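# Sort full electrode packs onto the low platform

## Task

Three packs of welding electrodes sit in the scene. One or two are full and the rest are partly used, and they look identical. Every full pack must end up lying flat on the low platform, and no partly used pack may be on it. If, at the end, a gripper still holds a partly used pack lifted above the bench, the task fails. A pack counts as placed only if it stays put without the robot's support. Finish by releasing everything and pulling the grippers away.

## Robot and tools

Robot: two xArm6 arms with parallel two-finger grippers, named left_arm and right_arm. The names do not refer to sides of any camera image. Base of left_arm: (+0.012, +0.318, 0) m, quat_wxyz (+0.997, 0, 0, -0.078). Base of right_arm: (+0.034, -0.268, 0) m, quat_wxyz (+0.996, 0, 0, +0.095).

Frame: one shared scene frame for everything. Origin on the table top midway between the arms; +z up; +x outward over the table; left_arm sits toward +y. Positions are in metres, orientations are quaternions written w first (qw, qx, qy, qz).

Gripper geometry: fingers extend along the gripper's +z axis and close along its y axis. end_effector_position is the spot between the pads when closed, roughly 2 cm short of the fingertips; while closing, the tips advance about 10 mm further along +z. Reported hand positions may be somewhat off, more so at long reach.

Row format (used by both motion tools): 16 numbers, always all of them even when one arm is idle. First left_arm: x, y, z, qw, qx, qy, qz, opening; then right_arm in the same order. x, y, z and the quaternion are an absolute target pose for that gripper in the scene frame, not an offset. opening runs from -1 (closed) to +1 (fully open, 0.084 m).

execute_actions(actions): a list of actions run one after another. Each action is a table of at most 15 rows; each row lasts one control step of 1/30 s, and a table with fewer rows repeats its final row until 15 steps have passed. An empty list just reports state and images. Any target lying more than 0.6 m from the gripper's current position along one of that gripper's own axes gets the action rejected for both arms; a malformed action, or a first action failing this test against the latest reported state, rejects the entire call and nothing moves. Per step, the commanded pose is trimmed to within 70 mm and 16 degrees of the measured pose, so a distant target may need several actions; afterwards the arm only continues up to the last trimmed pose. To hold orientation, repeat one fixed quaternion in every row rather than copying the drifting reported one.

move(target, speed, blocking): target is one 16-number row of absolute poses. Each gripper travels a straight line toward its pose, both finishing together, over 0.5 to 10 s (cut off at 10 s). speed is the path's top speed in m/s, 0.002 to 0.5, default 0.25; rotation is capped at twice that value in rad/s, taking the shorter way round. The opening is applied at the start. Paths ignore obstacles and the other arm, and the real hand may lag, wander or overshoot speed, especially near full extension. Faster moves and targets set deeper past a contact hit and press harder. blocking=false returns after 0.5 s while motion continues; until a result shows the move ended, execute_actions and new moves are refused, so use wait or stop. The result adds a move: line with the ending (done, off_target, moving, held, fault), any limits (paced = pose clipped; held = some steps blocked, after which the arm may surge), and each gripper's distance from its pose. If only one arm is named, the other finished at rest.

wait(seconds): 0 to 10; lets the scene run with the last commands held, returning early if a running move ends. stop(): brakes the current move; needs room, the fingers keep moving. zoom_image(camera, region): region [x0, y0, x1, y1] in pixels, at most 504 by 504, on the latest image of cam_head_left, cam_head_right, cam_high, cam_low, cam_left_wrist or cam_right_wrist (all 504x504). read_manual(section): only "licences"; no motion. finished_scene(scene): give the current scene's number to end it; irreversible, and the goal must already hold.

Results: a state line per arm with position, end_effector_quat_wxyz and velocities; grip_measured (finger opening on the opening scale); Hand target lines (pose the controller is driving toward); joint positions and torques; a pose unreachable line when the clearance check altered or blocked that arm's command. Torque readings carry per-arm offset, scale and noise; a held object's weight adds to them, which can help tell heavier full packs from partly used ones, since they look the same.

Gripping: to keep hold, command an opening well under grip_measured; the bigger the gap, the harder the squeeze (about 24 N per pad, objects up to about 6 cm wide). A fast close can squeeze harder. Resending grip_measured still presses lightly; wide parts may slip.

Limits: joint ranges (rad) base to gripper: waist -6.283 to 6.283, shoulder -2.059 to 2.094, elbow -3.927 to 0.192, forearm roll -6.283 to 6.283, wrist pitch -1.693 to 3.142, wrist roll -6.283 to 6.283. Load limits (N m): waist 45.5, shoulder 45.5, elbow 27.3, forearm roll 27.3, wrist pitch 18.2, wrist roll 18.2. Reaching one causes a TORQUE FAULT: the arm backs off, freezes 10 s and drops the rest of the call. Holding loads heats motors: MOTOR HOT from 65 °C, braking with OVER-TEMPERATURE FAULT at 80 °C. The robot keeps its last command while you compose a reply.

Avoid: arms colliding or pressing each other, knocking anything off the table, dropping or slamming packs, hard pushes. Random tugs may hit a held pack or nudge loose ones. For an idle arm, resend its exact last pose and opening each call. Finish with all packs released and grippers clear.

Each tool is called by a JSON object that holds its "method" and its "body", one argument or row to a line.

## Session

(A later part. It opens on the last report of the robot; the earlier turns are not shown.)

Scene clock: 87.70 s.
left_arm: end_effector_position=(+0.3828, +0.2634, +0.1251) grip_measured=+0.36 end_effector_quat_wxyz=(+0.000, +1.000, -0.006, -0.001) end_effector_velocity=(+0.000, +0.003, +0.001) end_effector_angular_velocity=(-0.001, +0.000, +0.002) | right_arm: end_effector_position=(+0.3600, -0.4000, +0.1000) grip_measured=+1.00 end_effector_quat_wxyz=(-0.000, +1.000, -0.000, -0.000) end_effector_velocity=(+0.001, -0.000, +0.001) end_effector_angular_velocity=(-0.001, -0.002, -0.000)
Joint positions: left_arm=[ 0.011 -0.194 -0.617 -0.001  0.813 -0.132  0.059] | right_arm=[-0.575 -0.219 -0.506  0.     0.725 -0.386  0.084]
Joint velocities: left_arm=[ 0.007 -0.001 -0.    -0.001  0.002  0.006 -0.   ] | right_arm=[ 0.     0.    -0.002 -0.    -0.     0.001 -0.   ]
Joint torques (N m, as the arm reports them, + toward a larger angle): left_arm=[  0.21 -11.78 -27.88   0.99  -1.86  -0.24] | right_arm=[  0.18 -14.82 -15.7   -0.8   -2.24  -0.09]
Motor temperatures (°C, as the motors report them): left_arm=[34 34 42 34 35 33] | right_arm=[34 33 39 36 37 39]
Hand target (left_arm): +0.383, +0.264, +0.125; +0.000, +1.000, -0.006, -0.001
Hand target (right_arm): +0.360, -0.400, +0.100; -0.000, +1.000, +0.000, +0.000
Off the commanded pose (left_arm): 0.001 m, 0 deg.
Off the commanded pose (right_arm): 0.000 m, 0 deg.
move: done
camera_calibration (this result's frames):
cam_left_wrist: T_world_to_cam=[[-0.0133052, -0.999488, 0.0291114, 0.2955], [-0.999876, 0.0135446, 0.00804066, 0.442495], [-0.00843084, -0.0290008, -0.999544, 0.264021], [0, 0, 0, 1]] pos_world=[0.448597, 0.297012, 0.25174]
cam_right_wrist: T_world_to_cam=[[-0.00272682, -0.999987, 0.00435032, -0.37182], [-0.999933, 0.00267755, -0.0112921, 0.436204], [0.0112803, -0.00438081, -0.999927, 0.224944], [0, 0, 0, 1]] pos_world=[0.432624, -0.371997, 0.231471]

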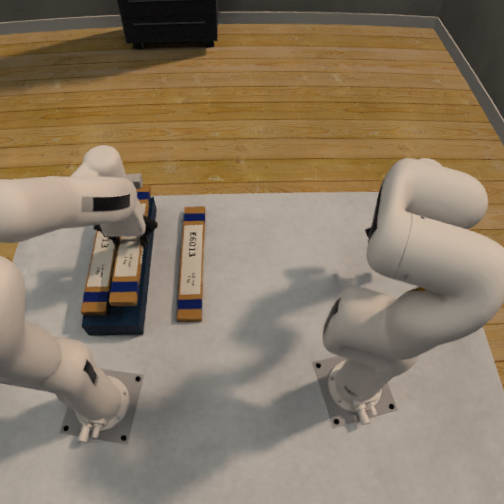

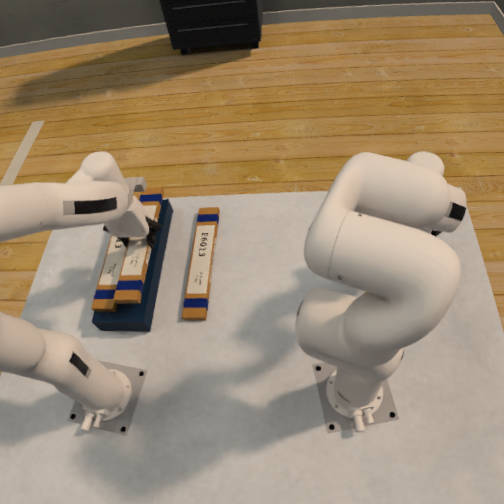

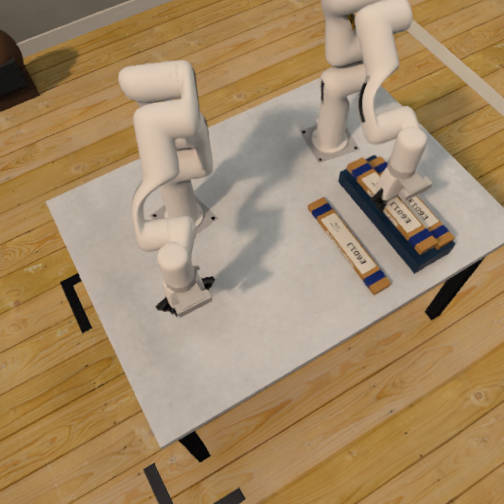

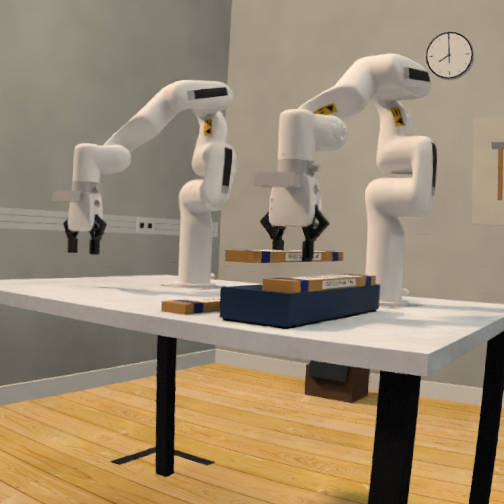

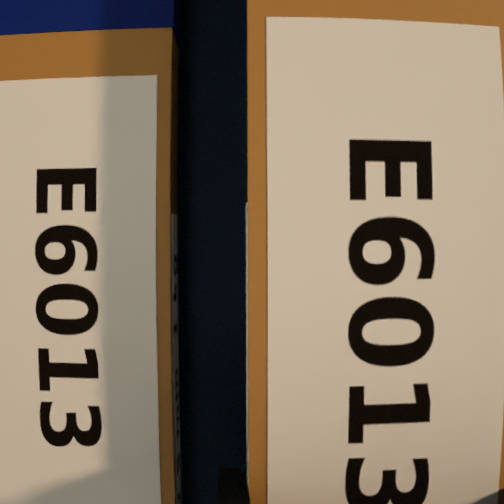

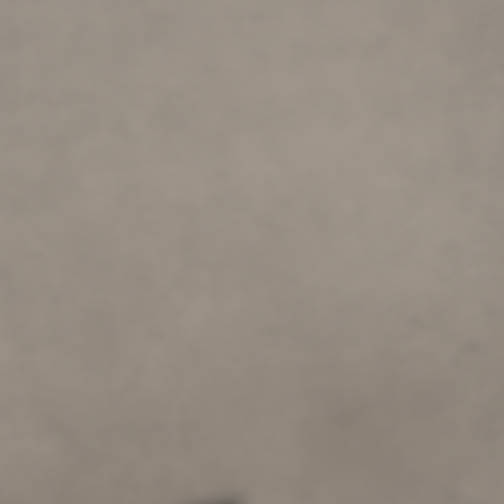

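C is full as well.

{"method": "move", "body": {
  "target": [0.383,0.268,0.0785,0,1,-0.006,0,-0.4,0.36,-0.4,0.1,0,1,0,0,1],
  "speed": 0.06
}}

{"method": "move", "body": {
  "target": [0.383,0.267,0.0785,0,1,-0.006,0,0.52,0.36,-0.4,0.1,0,1,0,0,1]
}}

{"method": "move", "body": {
  "target": [0.383,0.267,0.2,0,1,-0.006,0,0.52,0.36,-0.4,0.1,0,1,0,0,1],
  "speed": 0.15
}}

{"method": "zoom_image", "body": {
  "camera": "cam_high",
  "region": [320,140,480,300]
}}

Scene clock: 93.97 s.
left_arm: end_effector_position=(+0.3831, +0.2678, +0.0790) grip_measured=+0.36 end_effector_quat_wxyz=(+0.000, +1.000, -0.006, +0.000) end_effector_velocity=(+0.000, +0.000, -0.002) end_effector_angular_velocity=(+0.000, +0.000, -0.000) | right_arm: end_effector_position=(+0.3600, -0.4000, +0.1000) grip_measured=+1.00 end_effector_quat_wxyz=(+0.000, +1.000, -0.000, -0.000) end_effector_velocity=(+0.000, -0.001, +0.000) end_effector_angular_velocity=(-0.001, -0.001, -0.001)
Joint positions: left_arm=[ 0.022 -0.087 -0.566 -0.001  0.653 -0.121  0.059] | right_arm=[-0.575 -0.219 -0.506  0.     0.725 -0.386  0.084]
Joint velocities: left_arm=[ 0.001  0.007  0.001  0.    -0.007  0.001 -0.   ] | right_arm=[-0.001 -0.    -0.    -0.    -0.     0.     0.   ]
Joint torques (N m, as the arm reports them, + toward a larger angle): left_arm=[  0.39 -12.36 -25.29   0.8   -1.75  -0.14] | right_arm=[  0.29 -14.74 -15.59  -0.83  -2.31  -0.08]
Motor temperatures (°C, as the motors report them): left_arm=[34 34 43 34 35 33] | right_arm=[34 32 39 36 37 39]
Hand target (left_arm): +0.383, +0.268, +0.079; +0.000, +1.000, -0.006, -0.000
Hand target (right_arm): +0.360, -0.400, +0.100; +0.000, +1.000, +0.000, -0.000
Off the commanded pose (left_arm): 0.001 m, 0 deg.
Off the commanded pose (right_arm): 0.000 m, 0 deg.
move: done
camera_calibration (this result's frames):
cam_left_wrist: T_world_to_cam=[[-0.0133838, -0.999493, 0.0288972, 0.301318], [-0.999895, 0.0135362, 0.00508248, 0.443374], [-0.00547106, -0.0288261, -0.999569, 0.216861], [0, 0, 0, 1]] pos_world=[0.448547, 0.301415, 0.205807]
cam_right_wrist: T_world_to_cam=[[-0.00272671, -0.999987, 0.00435041, -0.37182], [-0.999933, 0.00267743, -0.011292, 0.436204], [0.0112802, -0.00438091, -0.999927, 0.224944], [0, 0, 0, 1]] pos_world=[0.432624, -0.371997, 0.231471]

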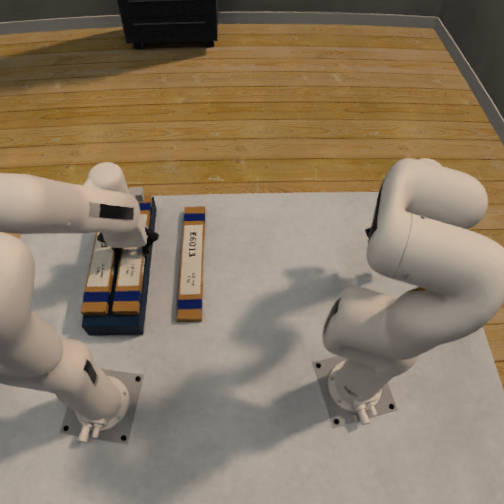

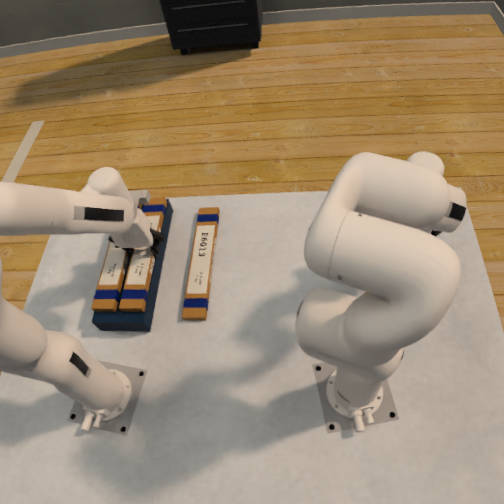

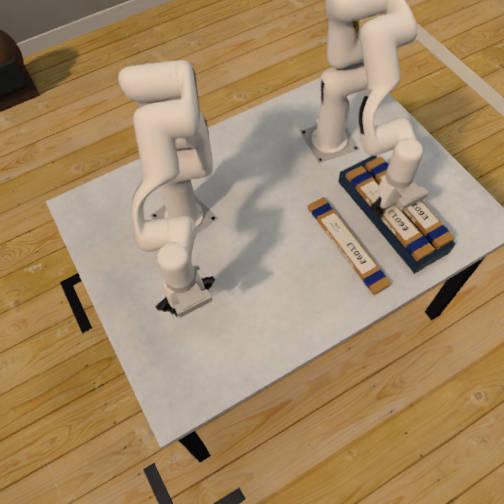

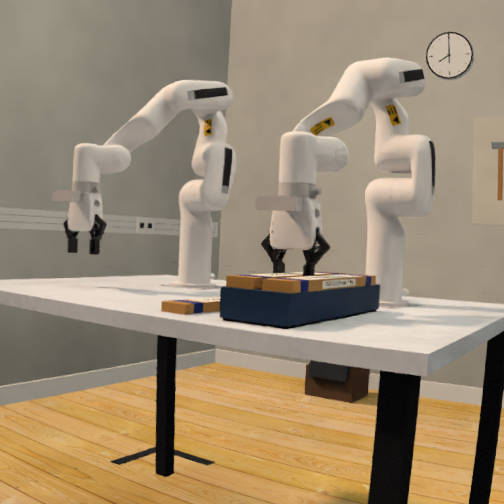

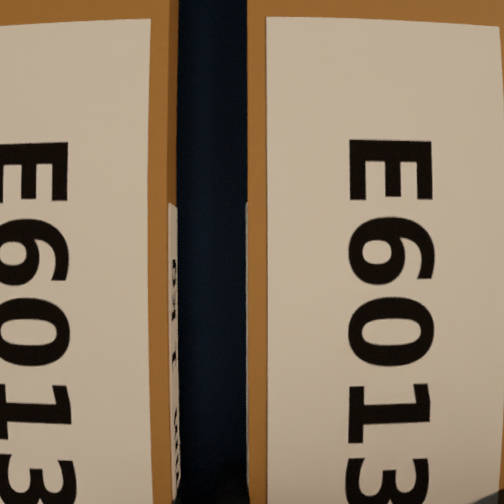

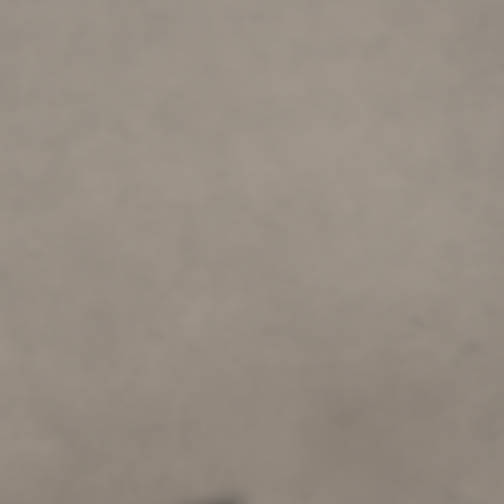

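Scene clock: 94.67 s.
left_arm: end_effector_position=(+0.3831, +0.2670, +0.0786) grip_measured=+0.51 end_effector_quat_wxyz=(+0.000, +1.000, -0.006, +0.000) end_effector_velocity=(-0.000, -0.000, -0.000) end_effector_angular_velocity=(+0.000, +0.001, -0.001) | right_arm: end_effector_position=(+0.3600, -0.4000, +0.1000) grip_measured=+1.00 end_effector_quat_wxyz=(+0.000, +1.000, -0.000, +0.000) end_effector_velocity=(+0.000, -0.000, +0.000) end_effector_angular_velocity=(-0.000, -0.001, -0.001)
Joint positions: left_arm=[ 0.02  -0.086 -0.567 -0.     0.653 -0.124  0.065] | right_arm=[-0.575 -0.219 -0.506  0.     0.725 -0.386  0.084]
Joint velocities: left_arm=[-0.001  0.     0.001  0.     0.    -0.     0.   ] | right_arm=[-0.     0.    -0.    -0.    -0.     0.001 -0.   ]
Joint torques (N m, as the arm reports them, + toward a larger angle): left_arm=[  0.63  -9.66 -20.33   1.02  -1.1   -0.26] | right_arm=[ -0.12 -14.57 -15.57  -0.88  -2.4   -0.06]
Motor temperatures (°C, as the motors report them): left_arm=[34 34 42 34 35 33] | right_arm=[34 32 39 36 37 39]
Hand target (left_arm): +0.383, +0.267, +0.079; +0.000, +1.000, -0.006, +0.000
Hand target (right_arm): +0.360, -0.400, +0.100; +0.000, +1.000, -0.000, -0.000
Off the commanded pose (left_arm): 0.000 m, 0 deg.
Off the commanded pose (right_arm): 0.000 m, 0 deg.
move: done
camera_calibration (this result's frames):
cam_left_wrist: T_world_to_cam=[[-0.0130568, -0.999509, 0.0284724, 0.300405], [-0.999897, 0.0132189, 0.00551283, 0.443376], [-0.0058865, -0.0283975, -0.999579, 0.216527], [0, 0, 0, 1]] pos_world=[0.448527, 0.300546, 0.205439]
cam_right_wrist: T_world_to_cam=[[-0.00272686, -0.999987, 0.00435051, -0.37182], [-0.999933, 0.00267759, -0.0112922, 0.436204], [0.0112804, -0.00438101, -0.999927, 0.224944], [0, 0, 0, 1]] pos_world=[0.432624, -0.371997, 0.231471]

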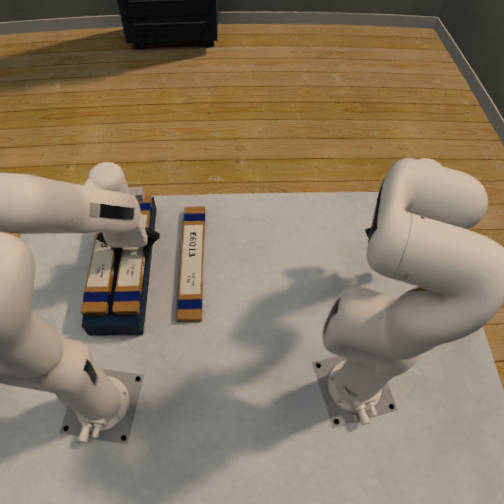

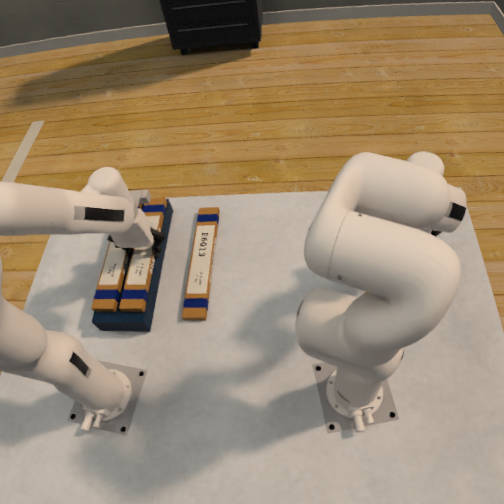

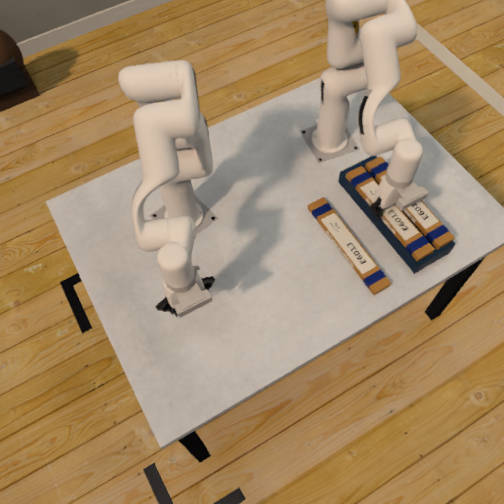

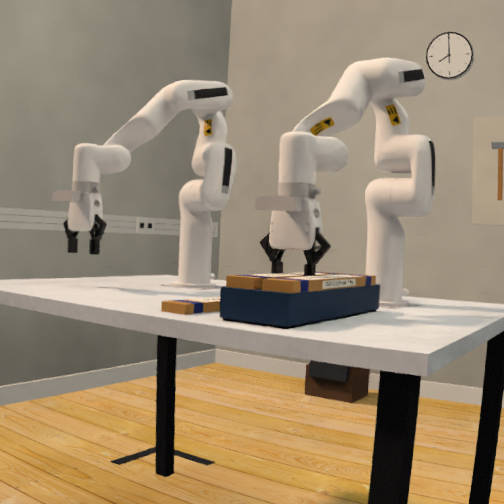

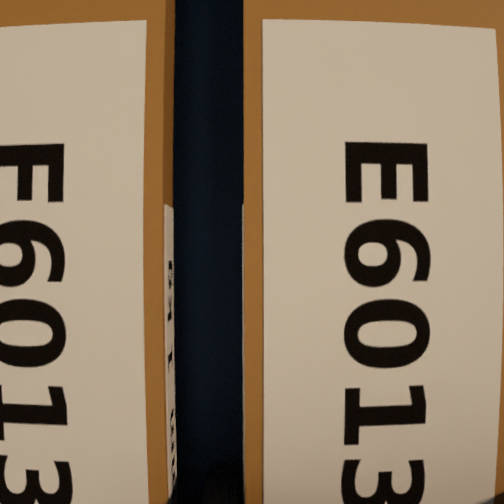

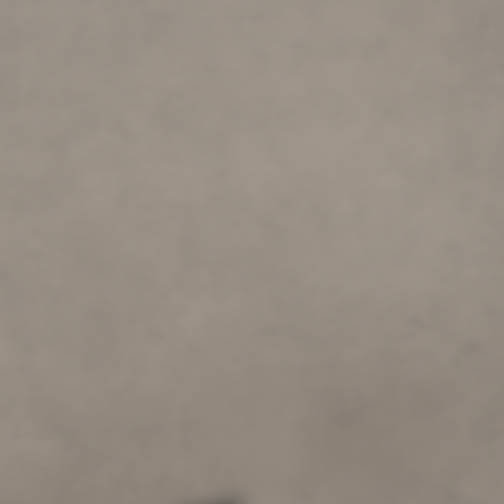

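Scene clock: 95.97 s.
left_arm: end_effector_position=(+0.3831, +0.2673, +0.1994) grip_measured=+0.51 end_effector_quat_wxyz=(-0.000, +1.000, -0.006, -0.000) end_effector_velocity=(+0.001, +0.001, +0.004) end_effector_angular_velocity=(+0.000, -0.004, +0.002) | right_arm: end_effector_position=(+0.3600, -0.4000, +0.1000) grip_measured=+1.00 end_effector_quat_wxyz=(+0.000, +1.000, +0.000, +0.000) end_effector_velocity=(+0.000, -0.000, +0.000) end_effector_angular_velocity=(+0.000, -0.000, -0.002)
Joint positions: left_arm=[ 0.02  -0.314 -0.736  0.001  1.051 -0.125  0.065] | right_arm=[-0.575 -0.219 -0.506  0.     0.725 -0.386  0.084]
Joint velocities: left_arm=[ 0.002 -0.004 -0.007  0.001  0.007 -0.    -0.   ] | right_arm=[-0.001 -0.    -0.     0.    -0.     0.001 -0.   ]
Joint torques (N m, as the arm reports them, + toward a larger angle): left_arm=[  0.15  -8.17 -23.77   1.03  -1.16  -0.23] | right_arm=[  0.04 -14.7  -15.6   -0.87  -2.19  -0.04]
Motor temperatures (°C, as the motors report them): left_arm=[34 34 42 34 35 33] | right_arm=[34 32 38 36 37 39]
Hand target (left_arm): +0.383, +0.267, +0.200; -0.000, +1.000, -0.006, +0.000
Hand target (right_arm): +0.360, -0.400, +0.100; -0.000, +1.000, +0.000, +0.000
Off the commanded pose (left_arm): 0.001 m, 0 deg.
Off the commanded pose (right_arm): 0.000 m, 0 deg.
move: done
camera_calibration (this result's frames):
cam_left_wrist: T_world_to_cam=[[-0.0121201, -0.999548, 0.027528, 0.297061], [-0.999902, 0.012307, 0.00662926, 0.442712], [-0.00696504, -0.0274449, -0.999599, 0.337448], [0, 0, 0, 1]] pos_world=[0.44862, 0.300739, 0.326201]
cam_right_wrist: T_world_to_cam=[[-0.0027265, -0.999987, 0.00435056, -0.37182], [-0.999933, 0.00267722, -0.0112923, 0.436204], [0.0112805, -0.00438106, -0.999927, 0.224944], [0, 0, 0, 1]] pos_world=[0.432624, -0.371997, 0.231471]

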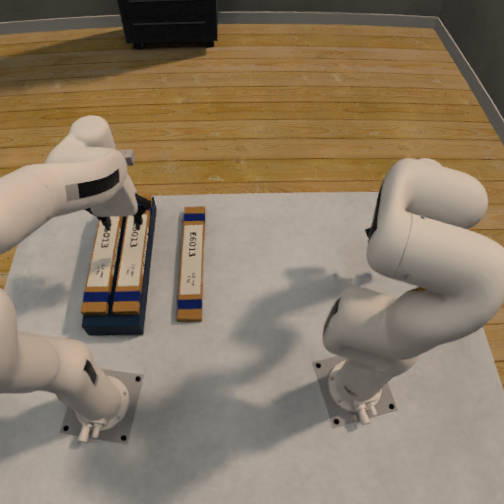

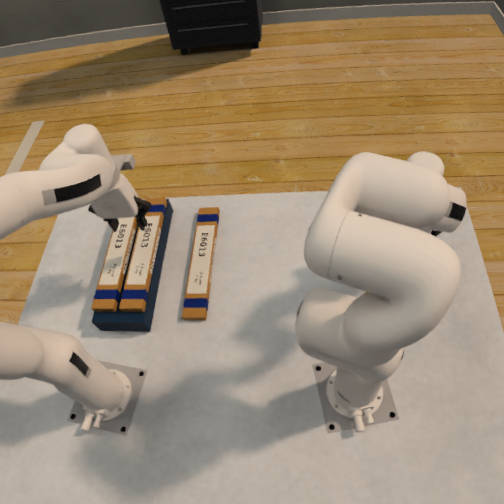

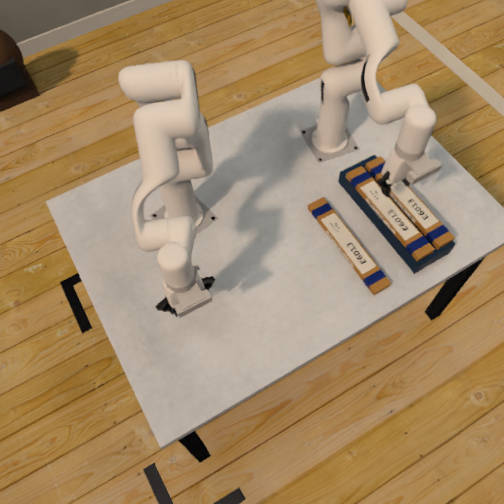

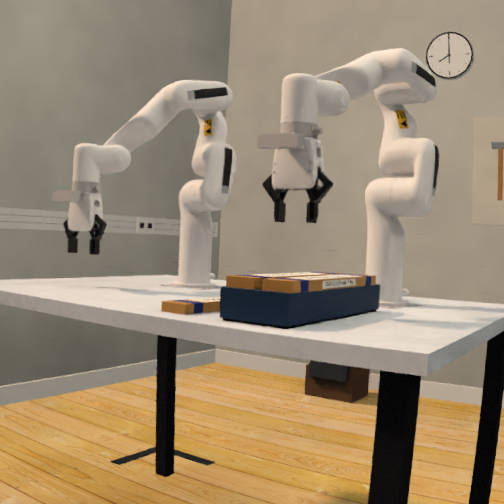

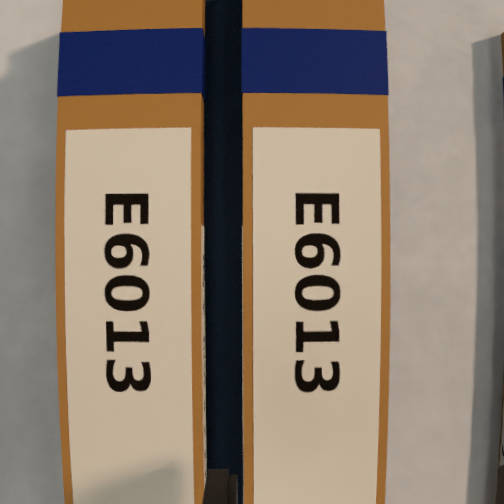

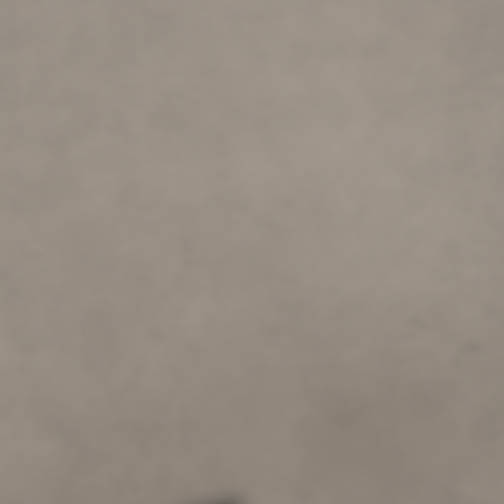

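Region (320, 140, 480, 300) of cam_high's 504x504 image, scaled by 3.150, with more detail than that image has.

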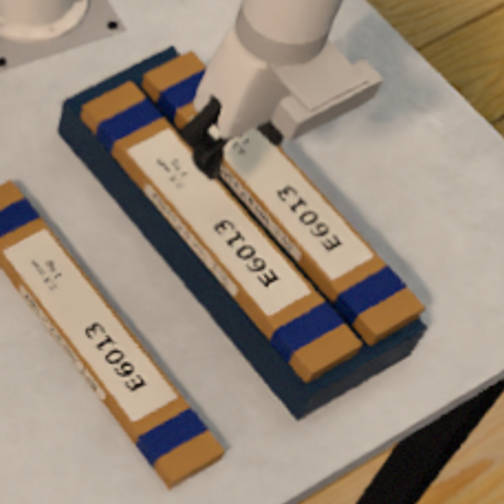

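{"method": "finished_scene", "body": {
  "scene": 1
}}

The scene is finished: the task was done.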